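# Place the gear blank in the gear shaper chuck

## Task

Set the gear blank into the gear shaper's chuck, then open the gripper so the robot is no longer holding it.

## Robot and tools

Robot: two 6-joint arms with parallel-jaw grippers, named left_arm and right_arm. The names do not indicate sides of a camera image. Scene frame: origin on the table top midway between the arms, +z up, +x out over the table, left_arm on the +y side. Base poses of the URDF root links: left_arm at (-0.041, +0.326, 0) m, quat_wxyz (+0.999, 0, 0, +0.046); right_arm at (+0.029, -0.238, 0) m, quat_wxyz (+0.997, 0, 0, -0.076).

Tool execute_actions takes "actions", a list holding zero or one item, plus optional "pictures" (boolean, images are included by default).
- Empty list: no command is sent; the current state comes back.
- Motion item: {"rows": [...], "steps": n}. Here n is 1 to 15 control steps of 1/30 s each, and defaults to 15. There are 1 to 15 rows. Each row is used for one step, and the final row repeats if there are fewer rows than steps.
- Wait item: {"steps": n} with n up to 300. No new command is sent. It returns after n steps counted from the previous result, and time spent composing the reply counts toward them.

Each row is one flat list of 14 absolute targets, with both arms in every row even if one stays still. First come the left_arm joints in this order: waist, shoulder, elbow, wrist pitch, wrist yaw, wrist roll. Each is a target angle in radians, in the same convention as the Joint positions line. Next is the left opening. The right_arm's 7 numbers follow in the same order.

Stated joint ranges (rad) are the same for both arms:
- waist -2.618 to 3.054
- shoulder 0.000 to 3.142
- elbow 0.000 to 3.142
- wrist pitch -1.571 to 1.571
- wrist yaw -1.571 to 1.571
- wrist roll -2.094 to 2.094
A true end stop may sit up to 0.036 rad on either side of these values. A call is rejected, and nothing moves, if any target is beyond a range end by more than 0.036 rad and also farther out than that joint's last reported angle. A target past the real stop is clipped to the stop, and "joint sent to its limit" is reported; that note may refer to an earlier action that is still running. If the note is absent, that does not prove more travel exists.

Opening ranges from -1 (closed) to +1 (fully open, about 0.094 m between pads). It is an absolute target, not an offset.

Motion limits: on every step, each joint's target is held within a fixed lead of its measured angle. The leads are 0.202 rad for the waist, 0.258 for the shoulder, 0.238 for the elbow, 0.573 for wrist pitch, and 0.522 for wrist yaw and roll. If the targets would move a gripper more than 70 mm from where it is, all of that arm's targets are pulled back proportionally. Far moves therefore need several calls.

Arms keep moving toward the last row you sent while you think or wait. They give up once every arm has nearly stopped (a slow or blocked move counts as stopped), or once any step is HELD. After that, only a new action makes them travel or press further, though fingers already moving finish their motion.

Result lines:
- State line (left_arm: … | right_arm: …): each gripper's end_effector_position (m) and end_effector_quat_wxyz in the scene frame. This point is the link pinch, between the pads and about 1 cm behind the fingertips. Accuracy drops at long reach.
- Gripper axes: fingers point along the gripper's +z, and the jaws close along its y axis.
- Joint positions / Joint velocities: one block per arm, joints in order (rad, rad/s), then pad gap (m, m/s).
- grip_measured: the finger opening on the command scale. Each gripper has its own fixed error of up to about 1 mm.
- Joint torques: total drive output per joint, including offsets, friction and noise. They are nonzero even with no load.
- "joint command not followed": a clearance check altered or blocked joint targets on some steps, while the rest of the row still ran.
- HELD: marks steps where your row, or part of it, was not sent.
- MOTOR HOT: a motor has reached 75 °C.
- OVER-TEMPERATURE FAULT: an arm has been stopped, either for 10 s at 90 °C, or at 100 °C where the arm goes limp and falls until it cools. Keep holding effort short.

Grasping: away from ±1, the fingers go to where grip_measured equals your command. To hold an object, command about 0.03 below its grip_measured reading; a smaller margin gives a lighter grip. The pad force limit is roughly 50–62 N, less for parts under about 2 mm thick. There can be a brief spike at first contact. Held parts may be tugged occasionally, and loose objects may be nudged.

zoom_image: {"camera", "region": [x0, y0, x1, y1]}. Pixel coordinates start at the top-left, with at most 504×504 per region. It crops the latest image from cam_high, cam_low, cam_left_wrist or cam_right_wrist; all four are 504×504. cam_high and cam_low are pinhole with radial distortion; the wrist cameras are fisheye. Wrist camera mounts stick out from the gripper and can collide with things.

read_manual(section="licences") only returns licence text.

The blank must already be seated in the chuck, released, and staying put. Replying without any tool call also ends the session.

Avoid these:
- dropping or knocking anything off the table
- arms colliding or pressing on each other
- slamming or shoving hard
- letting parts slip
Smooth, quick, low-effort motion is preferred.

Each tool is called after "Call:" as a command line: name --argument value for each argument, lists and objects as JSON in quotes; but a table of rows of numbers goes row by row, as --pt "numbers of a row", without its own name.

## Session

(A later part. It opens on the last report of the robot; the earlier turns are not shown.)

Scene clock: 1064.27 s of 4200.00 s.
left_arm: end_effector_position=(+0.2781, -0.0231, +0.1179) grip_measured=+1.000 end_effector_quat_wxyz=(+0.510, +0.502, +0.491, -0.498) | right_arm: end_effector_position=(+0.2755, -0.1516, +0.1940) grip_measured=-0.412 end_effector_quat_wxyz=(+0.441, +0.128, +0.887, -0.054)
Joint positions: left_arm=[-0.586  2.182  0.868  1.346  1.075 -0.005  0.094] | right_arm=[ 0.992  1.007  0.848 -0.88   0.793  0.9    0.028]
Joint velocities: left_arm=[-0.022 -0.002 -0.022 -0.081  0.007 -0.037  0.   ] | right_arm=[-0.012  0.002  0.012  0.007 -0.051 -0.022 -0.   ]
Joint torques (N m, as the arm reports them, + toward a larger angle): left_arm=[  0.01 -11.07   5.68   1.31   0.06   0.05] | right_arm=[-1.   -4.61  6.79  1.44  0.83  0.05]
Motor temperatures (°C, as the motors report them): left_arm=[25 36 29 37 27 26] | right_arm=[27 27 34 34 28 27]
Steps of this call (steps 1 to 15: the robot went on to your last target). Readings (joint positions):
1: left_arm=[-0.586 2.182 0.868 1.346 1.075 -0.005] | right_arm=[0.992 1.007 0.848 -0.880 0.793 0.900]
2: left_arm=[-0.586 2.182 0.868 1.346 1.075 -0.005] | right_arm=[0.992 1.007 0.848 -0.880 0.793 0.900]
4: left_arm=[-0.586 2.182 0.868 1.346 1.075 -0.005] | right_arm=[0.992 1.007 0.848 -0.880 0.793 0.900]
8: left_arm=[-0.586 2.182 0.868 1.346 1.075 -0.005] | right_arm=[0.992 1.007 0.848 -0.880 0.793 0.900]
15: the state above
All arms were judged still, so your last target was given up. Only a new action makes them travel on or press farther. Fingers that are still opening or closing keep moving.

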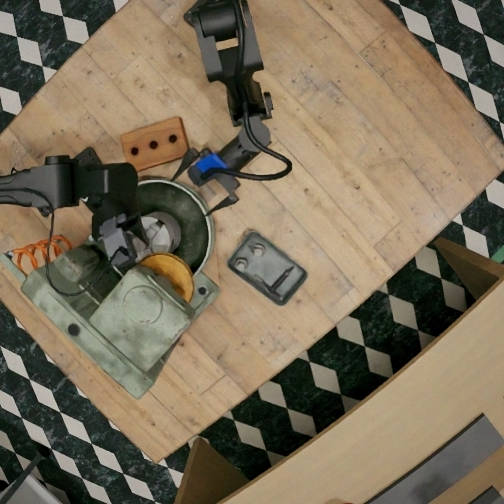

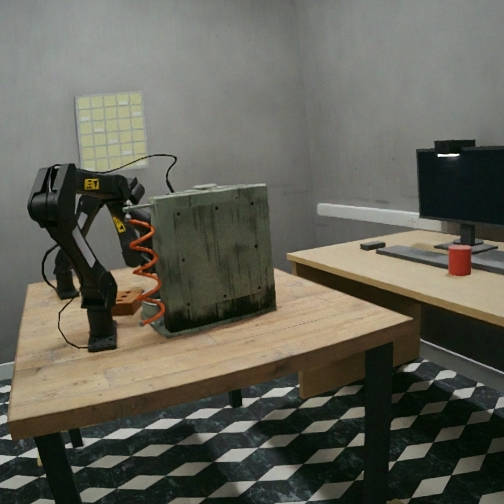

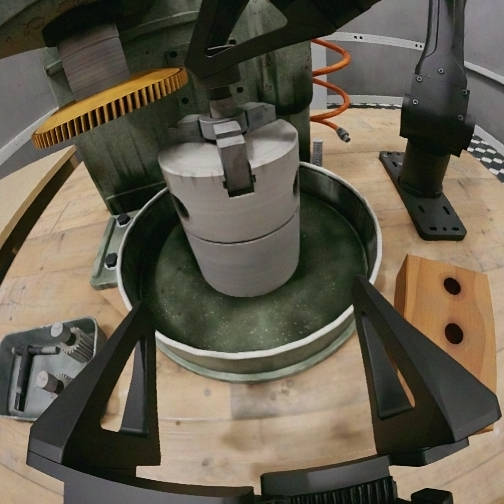

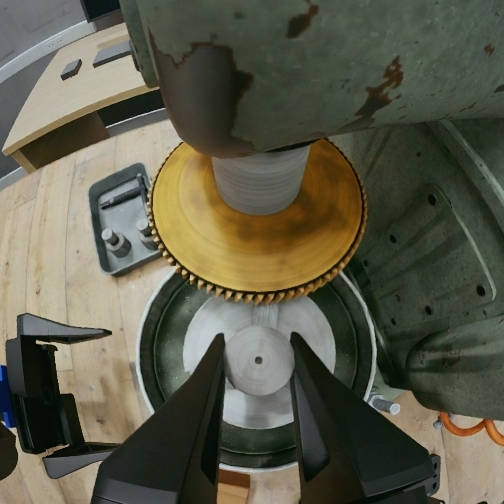

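Call:
execute_actions --actions '[{"rows":[[-0.586,2.182,0.868,1.35,1.08,0,1,0.984,0.985,0.860,-0.880,0.845,0.903,-0.455],[-0.586,2.182,0.868,1.35,1.08,0,1,0.984,0.985,0.860,-0.880,0.845,0.903,-0.455],[-0.586,2.182,0.868,1.35,1.08,0,1,0.984,0.985,0.860,-0.880,0.832,0.903,-0.455],[-0.586,2.182,0.868,1.35,1.08,0,1,0.984,0.985,0.860,-0.880,0.832,0.903,-0.455],[-0.586,2.182,0.868,1.35,1.08,0,1,0.984,0.985,0.860,-0.880,0.832,0.903,-0.455],[-0.586,2.182,0.868,1.35,1.08,0,1,0.984,0.985,0.860,-0.880,0.832,0.903,-0.455],[-0.586,2.182,0.868,1.35,1.08,0,1,0.976,0.985,0.860,-0.880,0.832,0.903,-0.455],[-0.586,2.182,0.868,1.35,1.08,0,1,0.976,0.985,0.860,-0.880,0.832,0.903,-0.455],[-0.586,2.182,0.868,1.35,1.08,0,1,0.980,0.985,0.860,-0.880,0.832,0.903,-0.455]],"steps":15}]' --pictures false

Call:
execute_actions --actions '[{"steps":12}]'

Call:
zoom_image --camera "cam_left_wrist" --region '[200, 90, 245, 135]'

Scene clock: 1073.80 s of 4200.00 s.
left_arm: end_effector_position=(+0.2781, -0.0231, +0.1179) grip_measured=+1.000 end_effector_quat_wxyz=(+0.510, +0.502, +0.491, -0.498) | right_arm: end_effector_position=(+0.2759, -0.1534, +0.1942) grip_measured=-0.412 end_effector_quat_wxyz=(+0.442, +0.130, +0.886, -0.057)
Joint positions: left_arm=[-0.586  2.182  0.868  1.346  1.075 -0.005  0.094] | right_arm=[ 0.987  1.007  0.848 -0.881  0.796  0.9    0.028]
Joint velocities: left_arm=[-0.012  0.002  0.002 -0.066 -0.066 -0.051  0.   ] | right_arm=[ 0.007 -0.002 -0.012  0.037 -0.037 -0.007 -0.001]
Joint torques (N m, as the arm reports them, + toward a larger angle): left_arm=[ -0.03 -10.99   5.66   1.32   0.05   0.03] | right_arm=[-0.62 -4.62  6.79  1.45  0.8   0.05]
Motor temperatures (°C, as the motors report them): left_arm=[25 36 29 37 27 26] | right_arm=[27 27 34 34 28 27]
Steps of this call (steps 1 to 90: nothing new was sent; then 6.03 s passed at rest; steps 91 to 105: all 15 steps of this action). Readings (joint positions):
91: left_arm=[-0.586 2.182 0.868 1.346 1.075 -0.005] | right_arm=[0.992 1.007 0.848 -0.880 0.794 0.900]
92: left_arm=[-0.586 2.182 0.868 1.346 1.075 -0.005] | right_arm=[0.992 1.007 0.848 -0.880 0.795 0.900]
94: left_arm=[-0.586 2.182 0.868 1.346 1.075 -0.005] | right_arm=[0.992 1.007 0.848 -0.880 0.796 0.900]
98: left_arm=[-0.586 2.182 0.868 1.346 1.075 -0.005] | right_arm=[0.989 1.007 0.848 -0.881 0.796 0.900]
105: the state above

Scene clock: 1074.20 s of 4200.00 s.
left_arm: end_effector_position=(+0.2781, -0.0231, +0.1179) grip_measured=+1.000 end_effector_quat_wxyz=(+0.510, +0.502, +0.491, -0.498) | right_arm: end_effector_position=(+0.2759, -0.1534, +0.1942) grip_measured=-0.412 end_effector_quat_wxyz=(+0.442, +0.130, +0.886, -0.057)
Joint positions: left_arm=[-0.586  2.182  0.868  1.346  1.075 -0.005  0.094] | right_arm=[ 0.987  1.007  0.848 -0.881  0.796  0.9    0.028]
Joint velocities: left_arm=[-0.017 -0.012  0.002  0.007  0.051  0.037  0.   ] | right_arm=[ 0.002 -0.002  0.002  0.037  0.007 -0.037  0.001]
Joint torques (N m, as the arm reports them, + toward a larger angle): left_arm=[  0.05 -11.15   5.6    1.31   0.05   0.03] | right_arm=[-0.63 -4.61  6.79  1.45  0.8   0.04]
Motor temperatures (°C, as the motors report them): left_arm=[25 36 29 37 27 26] | right_arm=[27 27 34 34 28 27]
Steps of this call (steps 1 to 12: the robot went on to your last target). Readings (joint positions):
1: left_arm=[-0.586 2.182 0.868 1.346 1.075 -0.005] | right_arm=[0.987 1.007 0.848 -0.881 0.796 0.900]
2: left_arm=[-0.586 2.182 0.868 1.346 1.075 -0.005] | right_arm=[0.987 1.007 0.848 -0.881 0.796 0.900]
4: left_arm=[-0.586 2.182 0.868 1.346 1.075 -0.005] | right_arm=[0.987 1.007 0.848 -0.881 0.796 0.900]
8: left_arm=[-0.586 2.182 0.868 1.346 1.075 -0.005] | right_arm=[0.987 1.007 0.848 -0.881 0.796 0.900]
12: the state above

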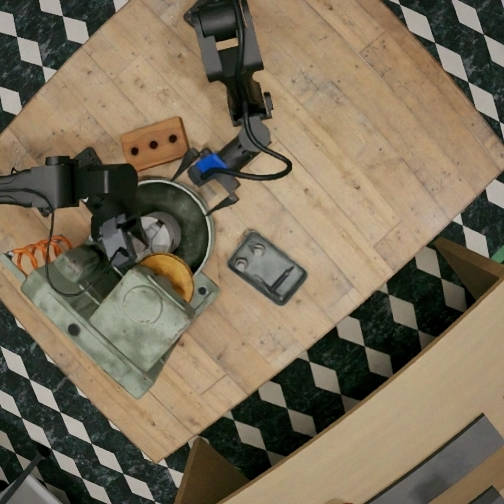

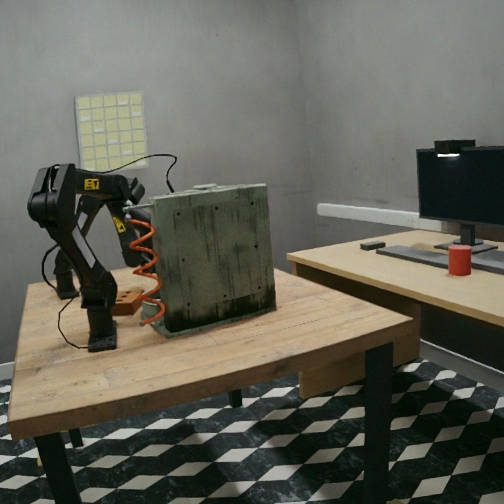

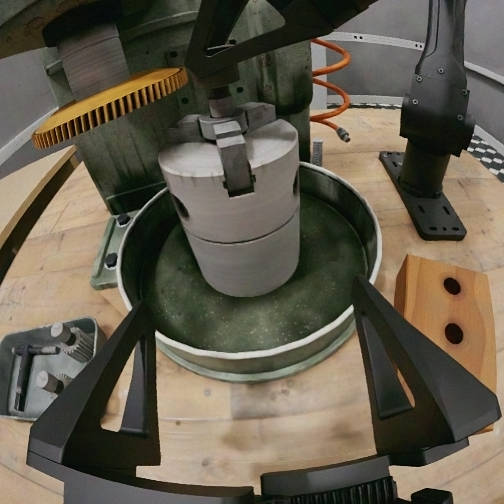

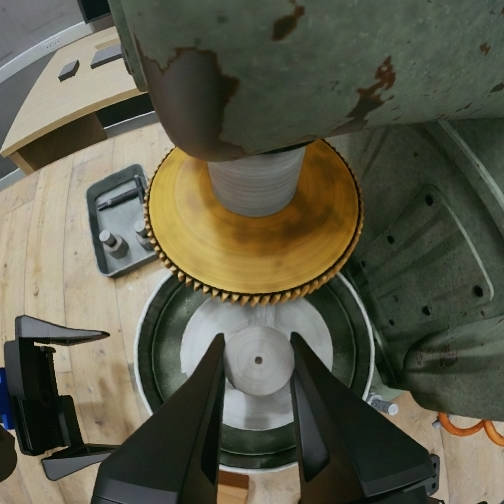

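Region (200, 90, 245, 135) of cam_left_wrist's 504x504 image, scaled by 11.200, with more detail than that image has.

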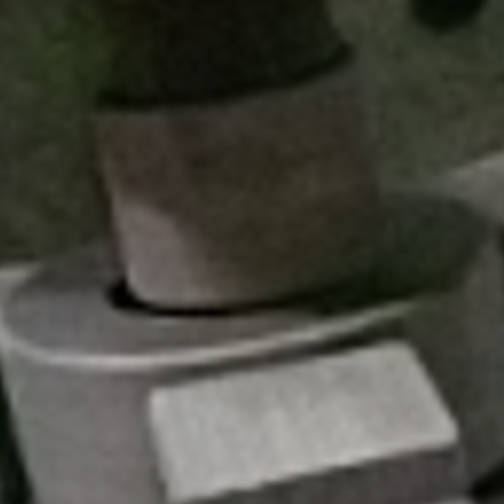

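Call:
execute_actions --actions '[{"rows":[[-0.586,2.182,0.868,1.35,1.08,0,1,0.984,0.985,0.860,-0.870,0.846,0.903,-0.455],[-0.586,2.182,0.868,1.35,1.08,0,1,0.984,0.985,0.860,-0.862,0.846,0.903,-0.455],[-0.586,2.182,0.868,1.35,1.08,0,1,0.984,0.985,0.860,-0.857,0.846,0.903,-0.455],[-0.586,2.182,0.868,1.35,1.08,0,1,0.984,0.985,0.860,-0.855,0.834,0.903,-0.455],[-0.586,2.182,0.868,1.35,1.08,0,1,0.984,0.985,0.860,-0.853,0.834,0.903,-0.455]],"steps":15}]'

Call:
zoom_image --camera "cam_left_wrist" --region '[200, 90, 245, 135]'

Scene clock: 1096.17 s of 4200.00 s.
left_arm: end_effector_position=(+0.2781, -0.0231, +0.1179) grip_measured=+1.000 end_effector_quat_wxyz=(+0.510, +0.502, +0.491, -0.498) | right_arm: end_effector_position=(+0.2761, -0.1538, +0.1946) grip_measured=-0.412 end_effector_quat_wxyz=(+0.443, +0.131, +0.885, -0.058)
Joint positions: left_arm=[-0.586  2.182  0.868  1.346  1.075 -0.005  0.094] | right_arm=[ 0.987  1.007  0.848 -0.881  0.799  0.9    0.028]
Joint velocities: left_arm=[-0.002  0.007  0.012  0.037  0.022  0.11   0.   ] | right_arm=[ 0.012  0.017 -0.002  0.022 -0.037 -0.037  0.   ]
Joint torques (N m, as the arm reports them, + toward a larger angle): left_arm=[  0.04 -11.13   5.65   1.33   0.04   0.03] | right_arm=[-0.28 -4.61  6.79  1.69  0.79  0.05]
Motor temperatures (°C, as the motors report them): left_arm=[25 37 29 37 27 26] | right_arm=[27 28 35 34 28 27]
Steps of this call (steps 1 to 15: the robot went on to your last target; steps 16 to 90: nothing new was sent; then 18.47 s passed at rest; steps 91 to 105: all 15 steps of this action). Readings (joint positions):
91: left_arm=[-0.586 2.182 0.868 1.346 1.075 -0.005] | right_arm=[0.987 1.007 0.848 -0.881 0.796 0.900]
92: left_arm=[-0.586 2.182 0.868 1.346 1.075 -0.005] | right_arm=[0.987 1.007 0.848 -0.881 0.798 0.900]
94: left_arm=[-0.586 2.182 0.868 1.346 1.075 -0.005] | right_arm=[0.987 1.007 0.848 -0.881 0.799 0.900]
98: left_arm=[-0.586 2.182 0.868 1.346 1.075 -0.005] | right_arm=[0.987 1.007 0.848 -0.881 0.799 0.900]
105: the state above

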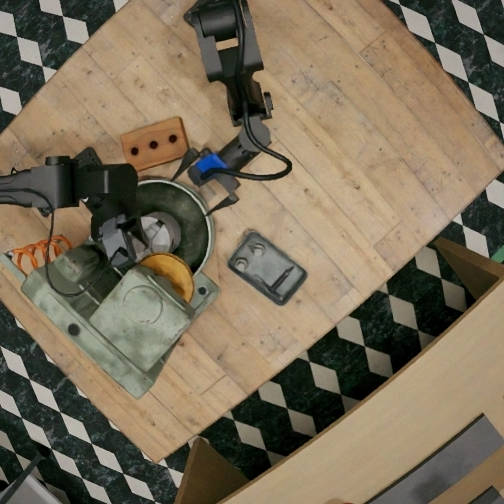

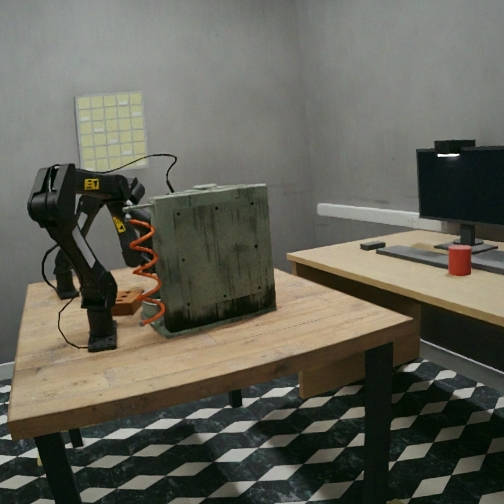

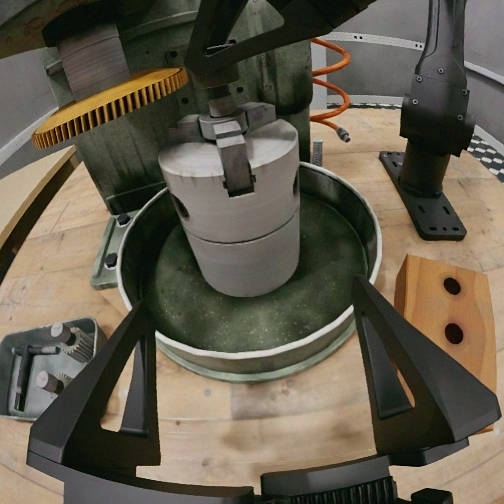

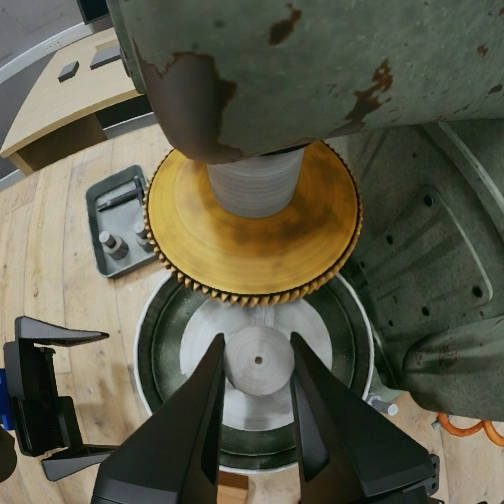

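Region (200, 90, 245, 135) of cam_left_wrist's 504x504 image, scaled by 11.200, with more detail than that image has.

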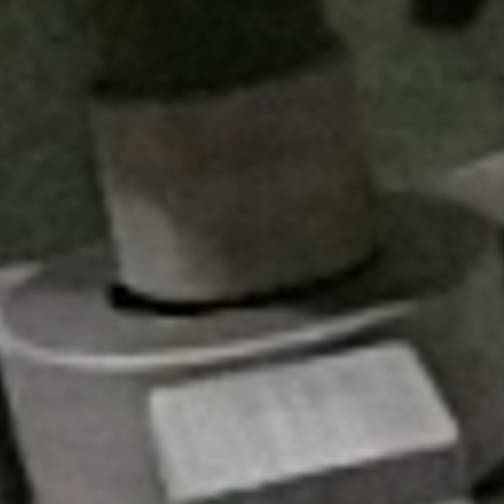

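Call:
execute_actions --actions '[{"rows":[[-0.586,2.182,0.868,1.35,1.08,0,1,0.987,0.995,0.860,-0.865,0.828,0.903,-0.455],[-0.586,2.182,0.868,1.35,1.08,0,1,0.987,1.005,0.860,-0.874,0.823,0.903,-0.455],[-0.586,2.182,0.868,1.35,1.08,0,1,0.987,1.013,0.860,-0.878,0.822,0.903,-0.455],[-0.586,2.182,0.868,1.35,1.08,0,1,0.987,1.018,0.860,-0.878,0.822,0.903,-0.455],[-0.586,2.182,0.868,1.35,1.08,0,1,0.987,1.021,0.860,-0.878,0.822,0.903,-0.455],[-0.586,2.182,0.868,1.35,1.08,0,1,0.987,1.024,0.860,-0.878,0.822,0.903,-0.455],[-0.586,2.182,0.868,1.35,1.08,0,1,0.987,1.027,0.860,-0.878,0.822,0.903,-0.455],[-0.586,2.182,0.868,1.35,1.08,0,1,0.987,1.029,0.860,-0.878,0.822,0.903,-0.455],[-0.586,2.182,0.868,1.35,1.08,0,1,0.987,1.026,0.860,-0.878,0.822,0.903,-0.455]],"steps":15}]'

Call:
zoom_image --camera "cam_left_wrist" --region '[200, 90, 245, 135]'

Scene clock: 1112.97 s of 4200.00 s.
left_arm: end_effector_position=(+0.2781, -0.0231, +0.1179) grip_measured=+1.000 end_effector_quat_wxyz=(+0.510, +0.502, +0.491, -0.498) | right_arm: end_effector_position=(+0.2765, -0.1537, +0.1937) grip_measured=-0.412 end_effector_quat_wxyz=(+0.442, +0.130, +0.885, -0.061)
Joint positions: left_arm=[-0.586  2.182  0.868  1.346  1.075 -0.005  0.094] | right_arm=[ 0.987  1.012  0.848 -0.88   0.801  0.9    0.028]
Joint velocities: left_arm=[-0.027  0.012 -0.012 -0.066  0.037  0.007  0.   ] | right_arm=[-0.007 -0.017 -0.012  0.095 -0.022  0.037  0.   ]
Joint torques (N m, as the arm reports them, + toward a larger angle): left_arm=[  0.02 -11.12   5.66   1.31   0.06   0.05] | right_arm=[-0.06 -1.07  6.79  1.45  0.63  0.04]
Motor temperatures (°C, as the motors report them): left_arm=[25 37 29 37 27 26] | right_arm=[27 28 35 35 28 27]
Steps of this call (steps 1 to 15: the robot went on to your last target; steps 16 to 90: nothing new was sent; then 13.30 s passed at rest; steps 91 to 105: all 15 steps of this action). Readings (joint positions):
91: left_arm=[-0.586 2.182 0.868 1.346 1.075 -0.005] | right_arm=[0.987 1.007 0.848 -0.881 0.799 0.900]
92: left_arm=[-0.586 2.182 0.868 1.346 1.075 -0.005] | right_arm=[0.987 1.007 0.848 -0.881 0.799 0.900]
94: left_arm=[-0.586 2.182 0.868 1.346 1.075 -0.005] | right_arm=[0.987 1.007 0.848 -0.881 0.799 0.900]
98: left_arm=[-0.586 2.182 0.868 1.346 1.075 -0.005] | right_arm=[0.987 1.010 0.848 -0.881 0.799 0.900]
105: the state above

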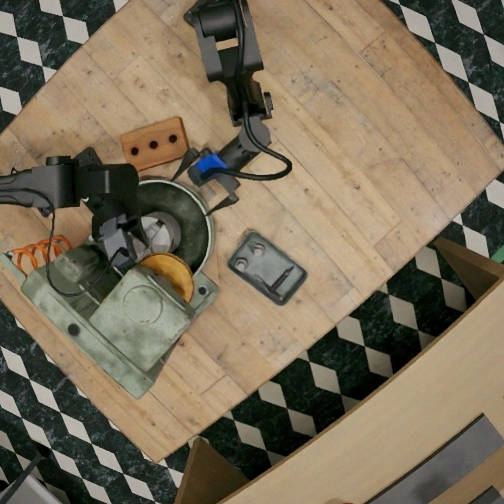

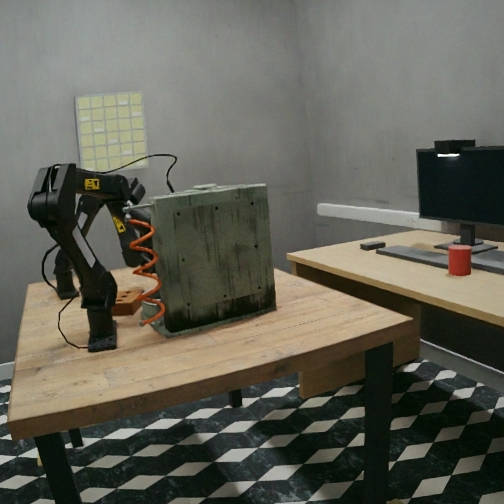

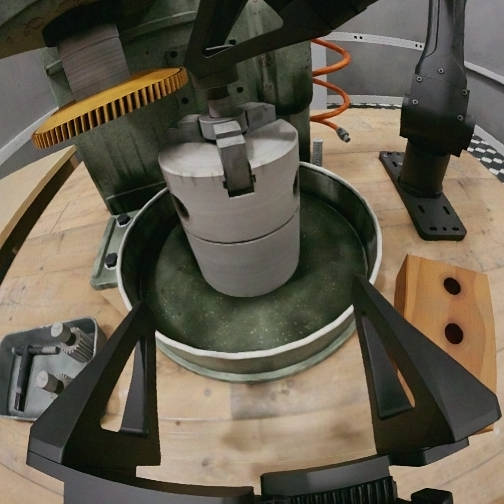

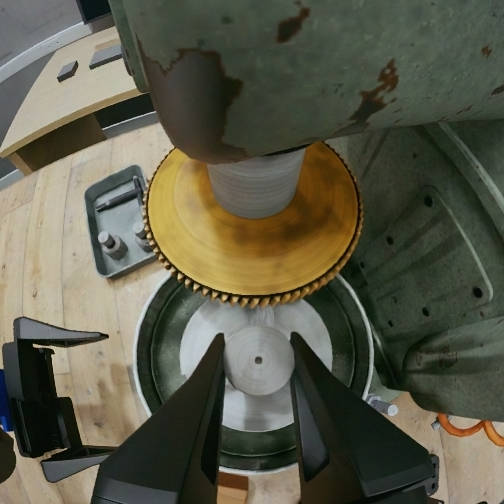

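Region (200, 90, 245, 135) of cam_left_wrist's 504x504 image, scaled by 11.200, with more detail than that image has.

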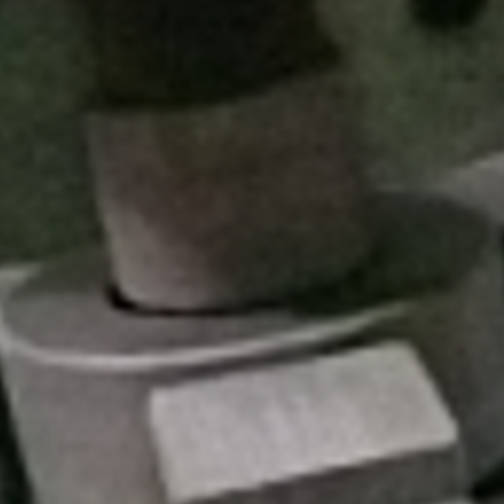

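Call:
execute_actions --actions '[{"rows":[[-0.586,2.182,0.868,1.35,1.08,0,1,0.992,1.028,0.860,-0.885,0.822,0.903,-0.455],[-0.586,2.182,0.868,1.35,1.08,0,1,0.995,1.028,0.860,-0.885,0.822,0.903,-0.455],[-0.586,2.182,0.868,1.35,1.08,0,1,0.997,1.028,0.860,-0.885,0.822,0.903,-0.455],[-0.586,2.182,0.868,1.35,1.08,0,1,0.998,1.028,0.860,-0.885,0.822,0.903,-0.455],[-0.586,2.182,0.868,1.35,1.08,0,1,0.999,1.028,0.860,-0.885,0.822,0.903,-0.455],[-0.586,2.182,0.868,1.35,1.08,0,1,1.000,1.028,0.860,-0.885,0.822,0.903,-0.455],[-0.586,2.182,0.868,1.35,1.08,0,1,1.001,1.028,0.860,-0.885,0.822,0.903,-0.455],[-0.586,2.182,0.868,1.35,1.08,0,1,1.002,1.028,0.860,-0.885,0.822,0.903,-0.455],[-0.586,2.182,0.868,1.35,1.08,0,1,1.001,1.028,0.860,-0.885,0.822,0.903,-0.455]],"steps":15}]'

Call:
zoom_image --camera "cam_left_wrist" --region '[200, 90, 245, 135]'

Scene clock: 1126.50 s of 4200.00 s.
left_arm: end_effector_position=(+0.2781, -0.0231, +0.1179) grip_measured=+1.000 end_effector_quat_wxyz=(+0.510, +0.502, +0.491, -0.498) | right_arm: end_effector_position=(+0.2764, -0.1534, +0.1939) grip_measured=-0.412 end_effector_quat_wxyz=(+0.443, +0.129, +0.885, -0.061)
Joint positions: left_arm=[-0.586  2.182  0.868  1.346  1.075 -0.005  0.094] | right_arm=[ 0.99   1.012  0.848 -0.881  0.804  0.9    0.028]
Joint velocities: left_arm=[-0.022  0.007 -0.002 -0.051 -0.066 -0.051  0.   ] | right_arm=[-0.002  0.002 -0.022 -0.007 -0.051 -0.007 -0.001]
Joint torques (N m, as the arm reports them, + toward a larger angle): left_arm=[  0.04 -11.1    5.49   1.31   0.06   0.03] | right_arm=[ 0.84 -0.86  6.8   1.39  0.61  0.04]
Motor temperatures (°C, as the motors report them): left_arm=[25 37 29 37 27 26] | right_arm=[27 27 35 34 28 27]
Steps of this call (steps 1 to 15: the robot went on to your last target; steps 16 to 90: nothing new was sent; then 10.03 s passed at rest; steps 91 to 105: all 15 steps of this action). Readings (joint positions):
91: left_arm=[-0.586 2.182 0.868 1.346 1.075 -0.005] | right_arm=[0.987 1.012 0.848 -0.880 0.801 0.900]
92: left_arm=[-0.586 2.182 0.868 1.346 1.075 -0.005] | right_arm=[0.987 1.012 0.848 -0.880 0.801 0.900]
94: left_arm=[-0.586 2.182 0.868 1.346 1.075 -0.005] | right_arm=[0.987 1.012 0.848 -0.880 0.801 0.900]
98: left_arm=[-0.586 2.182 0.868 1.346 1.075 -0.005] | right_arm=[0.990 1.012 0.848 -0.881 0.803 0.900]
105: the state above

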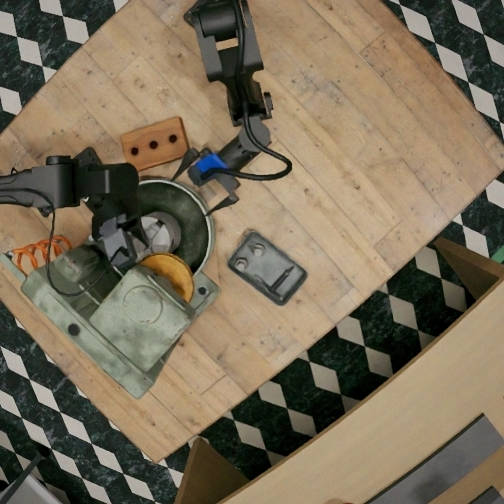

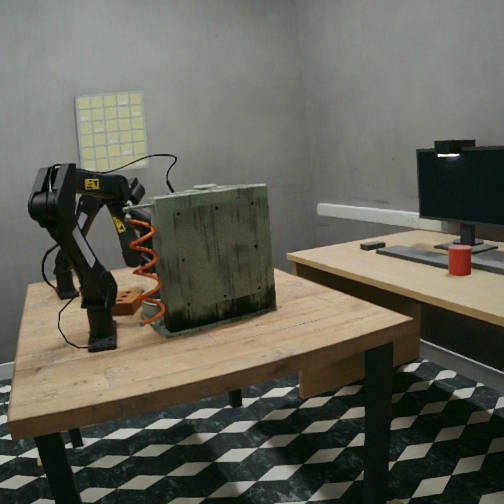

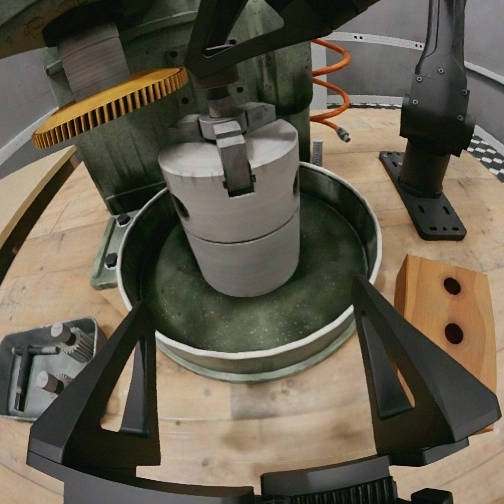

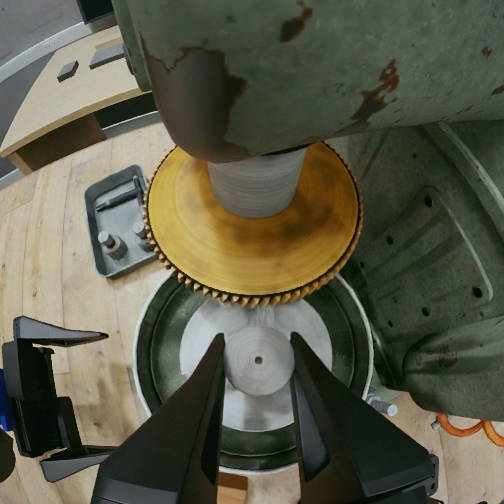

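Region (200, 90, 245, 135) of cam_left_wrist's 504x504 image, scaled by 11.200, with more detail than that image has.

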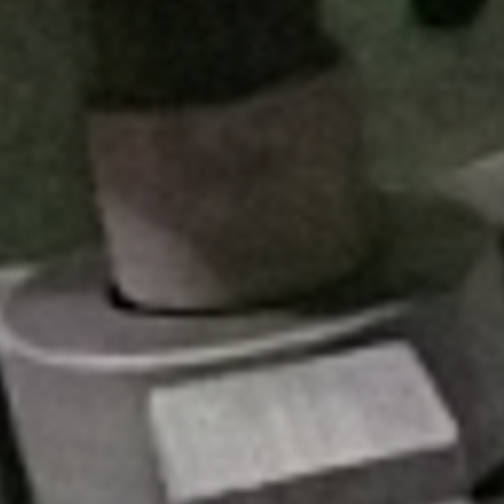

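Call:
execute_actions --actions '[{"rows":[[-0.586,2.182,0.868,1.35,1.08,0,1,1.001,1.028,0.860,-0.885,0.815,0.903,-0.455],[-0.586,2.182,0.868,1.35,1.08,0,1,1.001,1.028,0.860,-0.885,0.808,0.903,-0.455],[-0.586,2.182,0.868,1.35,1.08,0,1,1.001,1.028,0.860,-0.885,0.802,0.903,-0.455],[-0.586,2.182,0.868,1.35,1.08,0,1,1.001,1.028,0.860,-0.885,0.800,0.903,-0.455],[-0.586,2.182,0.868,1.35,1.08,0,1,1.001,1.028,0.860,-0.885,0.800,0.903,-0.455],[-0.586,2.182,0.868,1.35,1.08,0,1,1.002,1.028,0.860,-0.885,0.800,0.903,-0.455],[-0.586,2.182,0.868,1.35,1.08,0,1,1.003,1.028,0.860,-0.885,0.800,0.903,-0.455],[-0.586,2.182,0.868,1.35,1.08,0,1,1.004,1.028,0.860,-0.885,0.800,0.903,-0.455],[-0.586,2.182,0.868,1.35,1.08,0,1,1.005,1.028,0.860,-0.885,0.800,0.903,-0.455],[-0.586,2.182,0.868,1.35,1.08,0,1,1.004,1.028,0.860,-0.885,0.800,0.903,-0.455]],"steps":15}]'

Call:
zoom_image --camera "cam_left_wrist" --region '[200, 90, 245, 135]'

Scene clock: 1148.40 s of 4200.00 s.
left_arm: end_effector_position=(+0.2781, -0.0231, +0.1179) grip_measured=+1.000 end_effector_quat_wxyz=(+0.510, +0.502, +0.491, -0.498) | right_arm: end_effector_position=(+0.2764, -0.1534, +0.1939) grip_measured=-0.412 end_effector_quat_wxyz=(+0.443, +0.129, +0.885, -0.061)
Joint positions: left_arm=[-0.586  2.182  0.868  1.346  1.075 -0.005  0.094] | right_arm=[ 0.99   1.012  0.848 -0.881  0.804  0.9    0.028]
Joint velocities: left_arm=[-0.002 -0.002  0.002  0.022 -0.022 -0.037  0.   ] | right_arm=[-0.012 -0.017 -0.012 -0.007  0.051  0.037 -0.   ]
Joint torques (N m, as the arm reports them, + toward a larger angle): left_arm=[  0.01 -11.     5.67   1.34   0.04   0.07] | right_arm=[ 1.07 -0.85  6.79  1.39  0.36  0.04]
Motor temperatures (°C, as the motors report them): left_arm=[25 37 29 37 27 26] | right_arm=[27 27 35 34 28 27]
Steps of this call (steps 1 to 15: the robot went on to your last target; steps 16 to 90: nothing new was sent; then 18.40 s passed at rest; steps 91 to 105: all 15 steps of this action). Readings (joint positions):
91: left_arm=[-0.586 2.182 0.868 1.346 1.075 -0.005] | right_arm=[0.990 1.012 0.848 -0.881 0.804 0.900]
92: left_arm=[-0.586 2.182 0.868 1.346 1.075 -0.005] | right_arm=[0.990 1.012 0.848 -0.881 0.804 0.900]
94: left_arm=[-0.586 2.182 0.868 1.346 1.075 -0.005] | right_arm=[0.990 1.012 0.848 -0.881 0.804 0.900]
98: left_arm=[-0.586 2.182 0.868 1.346 1.075 -0.005] | right_arm=[0.990 1.012 0.848 -0.881 0.804 0.900]
105: the state above

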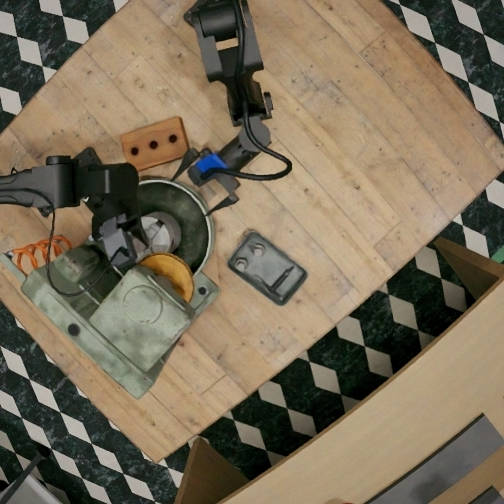

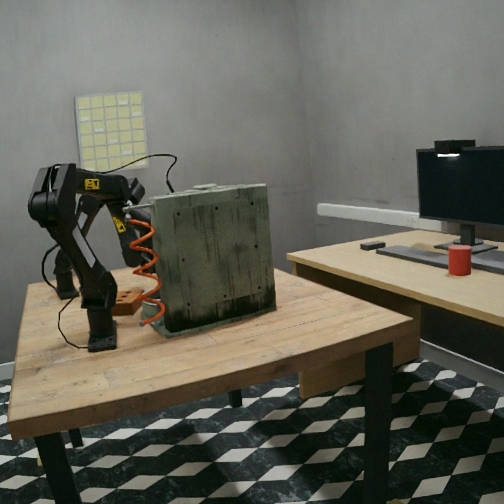

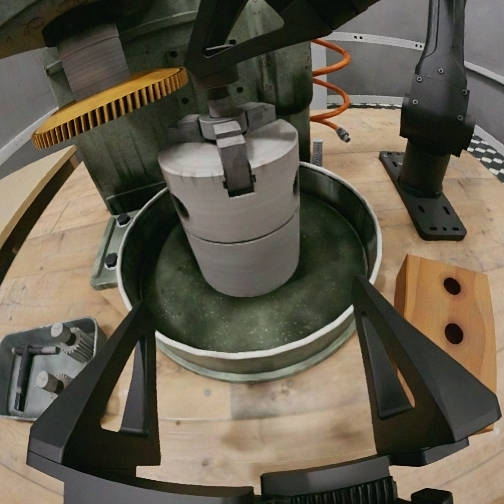

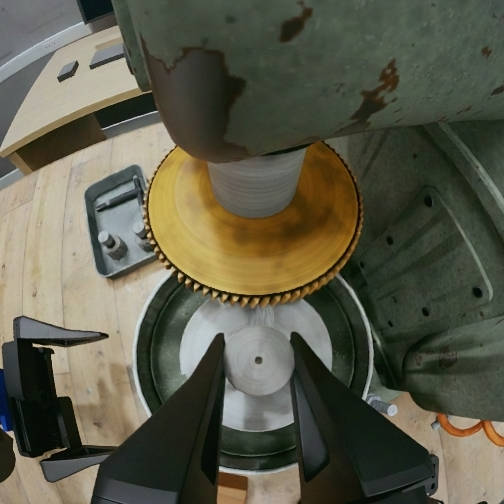

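Region (200, 90, 245, 135) of cam_left_wrist's 504x504 image, scaled by 11.200, with more detail than that image has.

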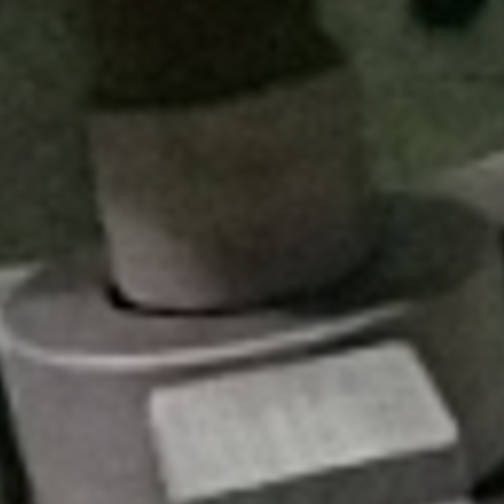

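Call:
execute_actions --actions '[{"rows":[[-0.586,2.182,0.868,1.35,1.08,0,1,1.006,1.028,0.860,-0.885,0.800,0.903,-0.455],[-0.586,2.182,0.868,1.35,1.08,0,1,1.008,1.028,0.860,-0.885,0.800,0.903,-0.455],[-0.586,2.182,0.868,1.35,1.08,0,1,1.009,1.028,0.860,-0.885,0.800,0.903,-0.455],[-0.586,2.182,0.868,1.35,1.08,0,1,1.005,1.028,0.860,-0.885,0.800,0.903,-0.455]],"steps":12}]'

Call:
zoom_image --camera "cam_left_wrist" --region '[200, 90, 245, 135]'

Scene clock: 1151.97 s of 4200.00 s.
left_arm: end_effector_position=(+0.2781, -0.0231, +0.1179) grip_measured=+1.000 end_effector_quat_wxyz=(+0.510, +0.502, +0.491, -0.498) | right_arm: end_effector_position=(+0.2758, -0.1519, +0.1938) grip_measured=-0.412 end_effector_quat_wxyz=(+0.443, +0.126, +0.886, -0.060)
Joint positions: left_arm=[-0.586  2.182  0.868  1.346  1.075 -0.005  0.094] | right_arm=[ 0.996  1.012  0.848 -0.881  0.803  0.9    0.028]
Joint velocities: left_arm=[-0.017  0.002  0.002 -0.066 -0.007  0.11   0.   ] | right_arm=[ 0.002  0.002  0.007 -0.022 -0.066 -0.022 -0.001]
Joint torques (N m, as the arm reports them, + toward a larger angle): left_arm=[  0.05 -11.15   5.66   1.31   0.04   0.06] | right_arm=[ 0.71 -0.85  6.79  1.39  0.36  0.05]
Motor temperatures (°C, as the motors report them): left_arm=[25 37 29 37 27 26] | right_arm=[27 27 35 34 28 27]
Steps of this call (steps 1 to 15: the robot went on to your last target; steps 16 to 90: nothing new was sent; then 0.17 s passed at rest; steps 91 to 102: all 12 steps of this action). Readings (joint positions):
91: left_arm=[-0.586 2.182 0.868 1.346 1.075 -0.005] | right_arm=[0.990 1.012 0.848 -0.881 0.804 0.900]
92: left_arm=[-0.586 2.182 0.868 1.346 1.075 -0.005] | right_arm=[0.992 1.012 0.848 -0.881 0.803 0.900]
94: left_arm=[-0.586 2.182 0.868 1.346 1.075 -0.005] | right_arm=[0.996 1.012 0.848 -0.881 0.803 0.900]
98: left_arm=[-0.586 2.182 0.868 1.346 1.075 -0.005] | right_arm=[0.996 1.012 0.848 -0.881 0.803 0.900]
102: the state above

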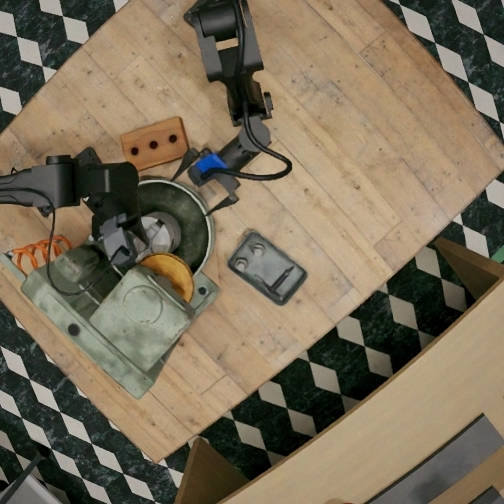

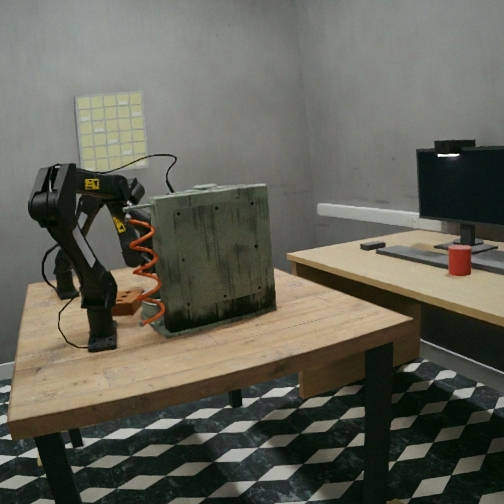

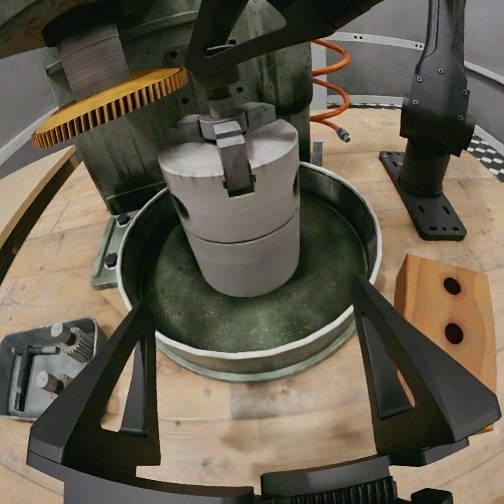

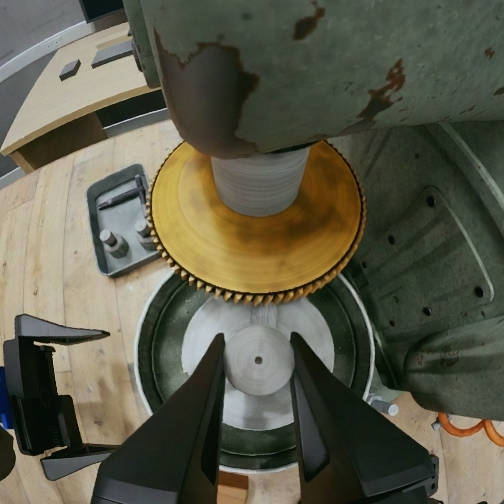

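Region (200, 90, 245, 135) of cam_left_wrist's 504x504 image, scaled by 11.200, with more detail than that image has.

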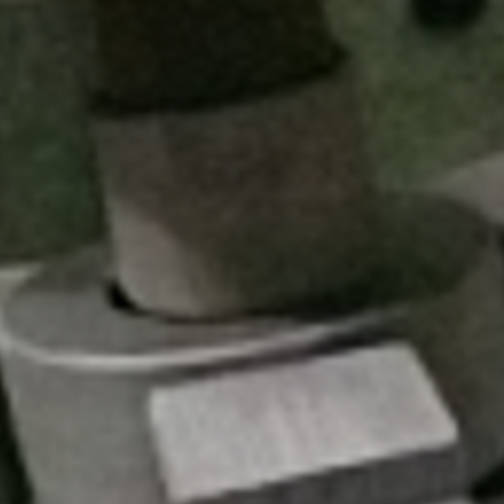

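Call:
execute_actions --actions '[{"rows":[[-0.586,2.182,0.868,1.35,1.08,0,1,1.000,1.030,0.860,-0.890,0.800,0.903,-0.455],[-0.586,2.182,0.868,1.35,1.08,0,1,0.996,1.032,0.860,-0.890,0.800,0.903,-0.455],[-0.586,2.182,0.868,1.35,1.08,0,1,0.996,1.034,0.860,-0.890,0.800,0.903,-0.455],[-0.586,2.182,0.868,1.35,1.08,0,1,0.996,1.036,0.860,-0.890,0.800,0.903,-0.455],[-0.586,2.182,0.868,1.35,1.08,0,1,0.996,1.034,0.860,-0.890,0.800,0.903,-0.455],[-0.586,2.182,0.868,1.35,1.08,0,1,0.996,1.032,0.860,-0.890,0.800,0.903,-0.455]],"steps":12}]'

Call:
zoom_image --camera "cam_left_wrist" --region '[200, 90, 245, 135]'

Scene clock: 1162.27 s of 4200.00 s.
left_arm: end_effector_position=(+0.2781, -0.0231, +0.1179) grip_measured=+1.000 end_effector_quat_wxyz=(+0.510, +0.502, +0.491, -0.498) | right_arm: end_effector_position=(+0.2760, -0.1519, +0.1935) grip_measured=-0.412 end_effector_quat_wxyz=(+0.443, +0.126, +0.886, -0.061)
Joint positions: left_arm=[-0.586  2.182  0.868  1.346  1.075 -0.005  0.094] | right_arm=[ 0.996  1.014  0.848 -0.881  0.804  0.9    0.028]
Joint velocities: left_arm=[ 0.002 -0.007  0.012 -0.037 -0.007 -0.037  0.   ] | right_arm=[-0.032  0.007 -0.012 -0.037  0.037 -0.037 -0.   ]
Joint torques (N m, as the arm reports them, + toward a larger angle): left_arm=[  0.05 -11.06   5.63   1.29   0.06   0.02] | right_arm=[ 0.   -0.68  6.78  1.35  0.36  0.04]
Motor temperatures (°C, as the motors report them): left_arm=[25 37 29 37 27 26] | right_arm=[27 27 35 34 28 27]
Steps of this call (steps 1 to 15: the robot went on to your last target; steps 16 to 90: nothing new was sent; then 6.90 s passed at rest; steps 91 to 102: all 12 steps of this action). Readings (joint positions):
91: left_arm=[-0.586 2.182 0.868 1.346 1.075 -0.005] | right_arm=[0.996 1.012 0.848 -0.881 0.803 0.900]
92: left_arm=[-0.586 2.182 0.868 1.346 1.075 -0.005] | right_arm=[0.996 1.012 0.848 -0.881 0.803 0.900]
94: left_arm=[-0.586 2.182 0.868 1.346 1.075 -0.005] | right_arm=[0.996 1.013 0.848 -0.881 0.803 0.900]
98: left_arm=[-0.586 2.182 0.868 1.346 1.075 -0.005] | right_arm=[0.996 1.014 0.848 -0.881 0.804 0.900]
102: the state above

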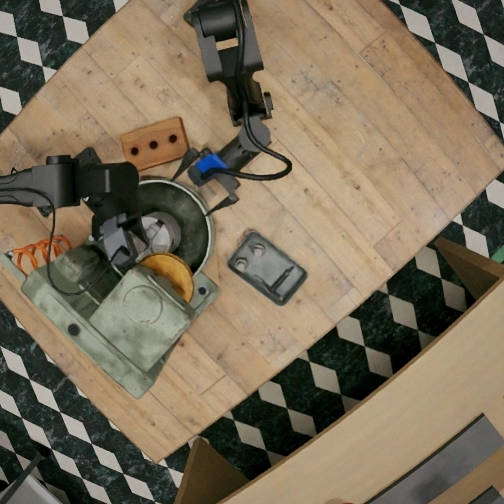

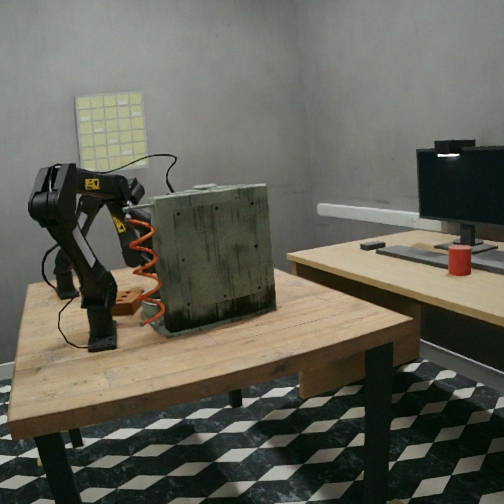

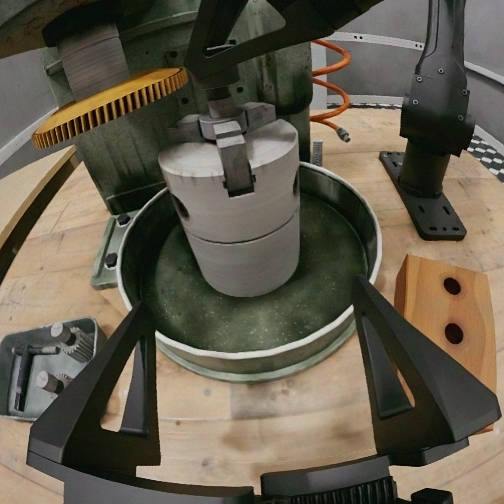

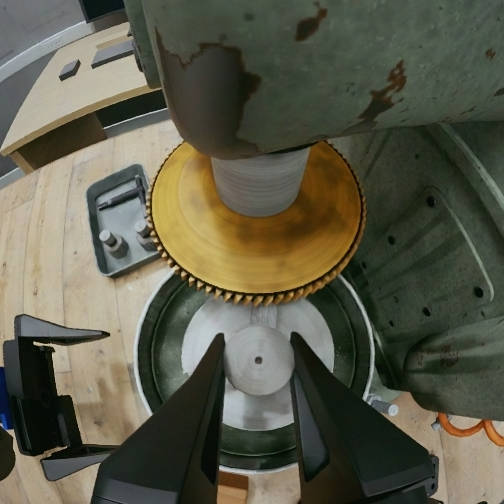

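Region (200, 90, 245, 135) of cam_left_wrist's 504x504 image, scaled by 11.200, with more detail than that image has.

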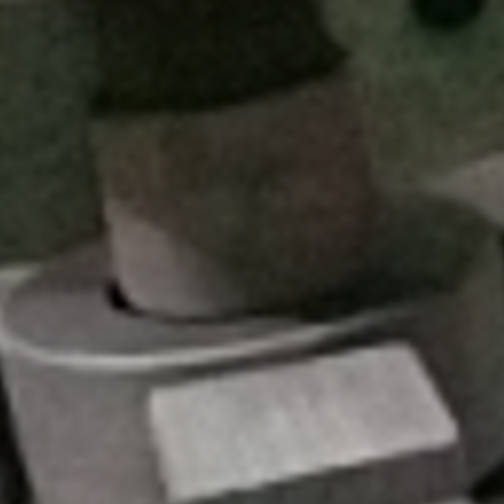

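Call:
execute_actions --actions '[{"rows":[[-0.586,2.182,0.868,1.35,1.08,0,1,0.990,1.034,0.860,-0.890,0.812,0.903,-0.455],[-0.586,2.182,0.868,1.35,1.08,0,1,0.984,1.034,0.860,-0.890,0.822,0.903,-0.455],[-0.586,2.182,0.868,1.35,1.08,0,1,0.983,1.034,0.860,-0.890,0.826,0.903,-0.455],[-0.586,2.182,0.868,1.35,1.08,0,1,0.975,1.034,0.860,-0.890,0.826,0.903,-0.455],[-0.586,2.182,0.868,1.35,1.08,0,1,0.983,1.034,0.860,-0.890,0.826,0.903,-0.455],[-0.586,2.182,0.868,1.35,1.08,0,1,0.9825,1.034,0.860,-0.890,0.826,0.903,-0.455],[-0.586,2.182,0.868,1.35,1.08,0,1,0.982,1.034,0.860,-0.890,0.826,0.903,-0.455],[-0.586,2.182,0.868,1.35,1.08,0,1,0.9815,1.034,0.860,-0.890,0.826,0.903,-0.455],[-0.586,2.182,0.868,1.35,1.08,0,1,0.981,1.034,0.860,-0.890,0.826,0.903,-0.455],[-0.586,2.182,0.868,1.35,1.08,0,1,0.9805,1.034,0.860,-0.890,0.826,0.903,-0.455],[-0.586,2.182,0.868,1.35,1.08,0,1,0.980,1.034,0.860,-0.890,0.826,0.903,-0.455]],"steps":15}]'

Call:
zoom_image --camera "cam_left_wrist" --region '[200, 90, 245, 135]'

Scene clock: 1174.33 s of 4200.00 s.
left_arm: end_effector_position=(+0.2781, -0.0231, +0.1179) grip_measured=+1.000 end_effector_quat_wxyz=(+0.510, +0.502, +0.491, -0.498) | right_arm: end_effector_position=(+0.2764, -0.1526, +0.1937) grip_measured=-0.412 end_effector_quat_wxyz=(+0.443, +0.128, +0.885, -0.061)
Joint positions: left_arm=[-0.586  2.182  0.868  1.346  1.075 -0.005  0.094] | right_arm=[ 0.993  1.014  0.848 -0.88   0.805  0.9    0.028]
Joint velocities: left_arm=[-0.002  0.007  0.002  0.037 -0.022  0.022  0.   ] | right_arm=[ 0.007  0.002  0.002  0.022  0.022 -0.066 -0.   ]
Joint torques (N m, as the arm reports them, + toward a larger angle): left_arm=[  0.06 -11.01   5.64   1.32   0.05   0.03] | right_arm=[-1.06 -0.46  6.8   1.33  0.64  0.04]
Motor temperatures (°C, as the motors report them): left_arm=[25 37 28 37 27 26] | right_arm=[27 27 35 34 27 27]
Steps of this call (steps 1 to 15: the robot went on to your last target; steps 16 to 90: nothing new was sent; then 8.57 s passed at rest; steps 91 to 105: all 15 steps of this action). Readings (joint positions):
91: left_arm=[-0.586 2.182 0.868 1.346 1.075 -0.005] | right_arm=[0.996 1.014 0.848 -0.881 0.804 0.900]
92: left_arm=[-0.586 2.182 0.868 1.346 1.075 -0.005] | right_arm=[0.996 1.014 0.848 -0.881 0.805 0.900]
94: left_arm=[-0.586 2.182 0.868 1.346 1.075 -0.005] | right_arm=[0.995 1.014 0.848 -0.881 0.805 0.900]
98: left_arm=[-0.586 2.182 0.868 1.346 1.075 -0.005] | right_arm=[0.993 1.014 0.848 -0.880 0.805 0.900]
105: the state above

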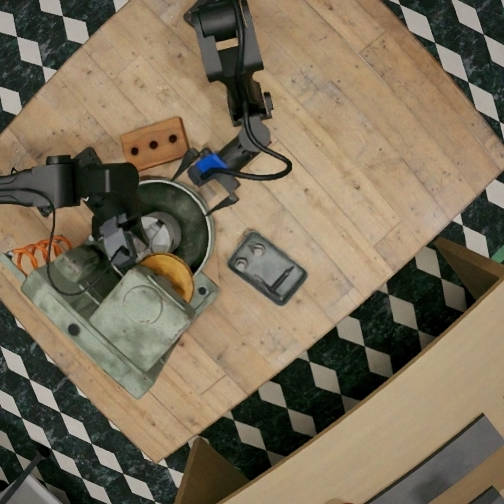

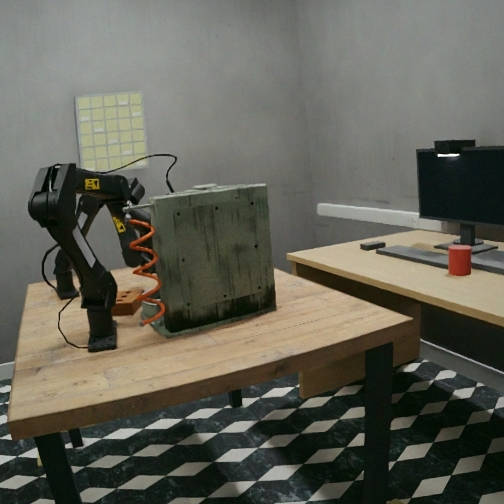

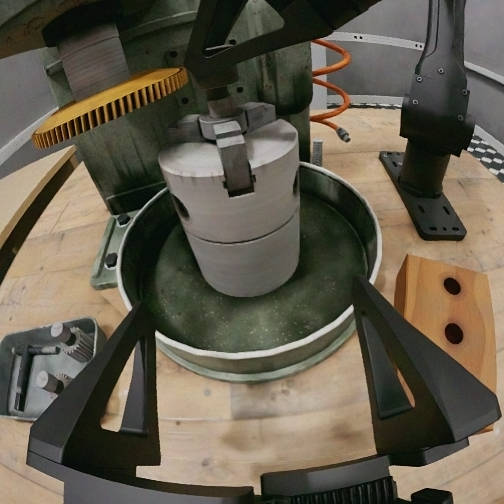

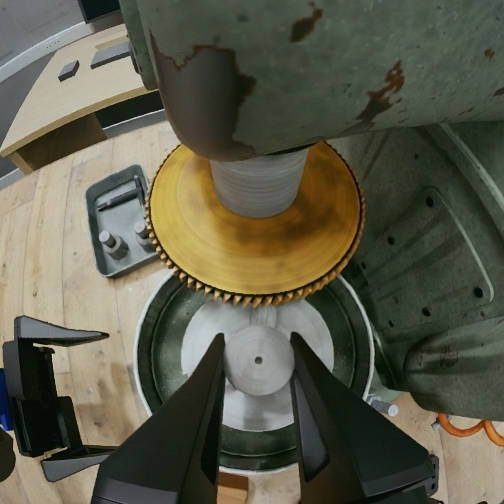

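Region (200, 90, 245, 135) of cam_left_wrist's 504x504 image, scaled by 11.200, with more detail than that image has.

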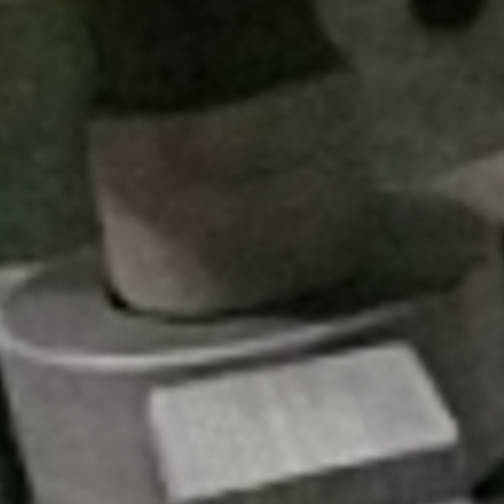

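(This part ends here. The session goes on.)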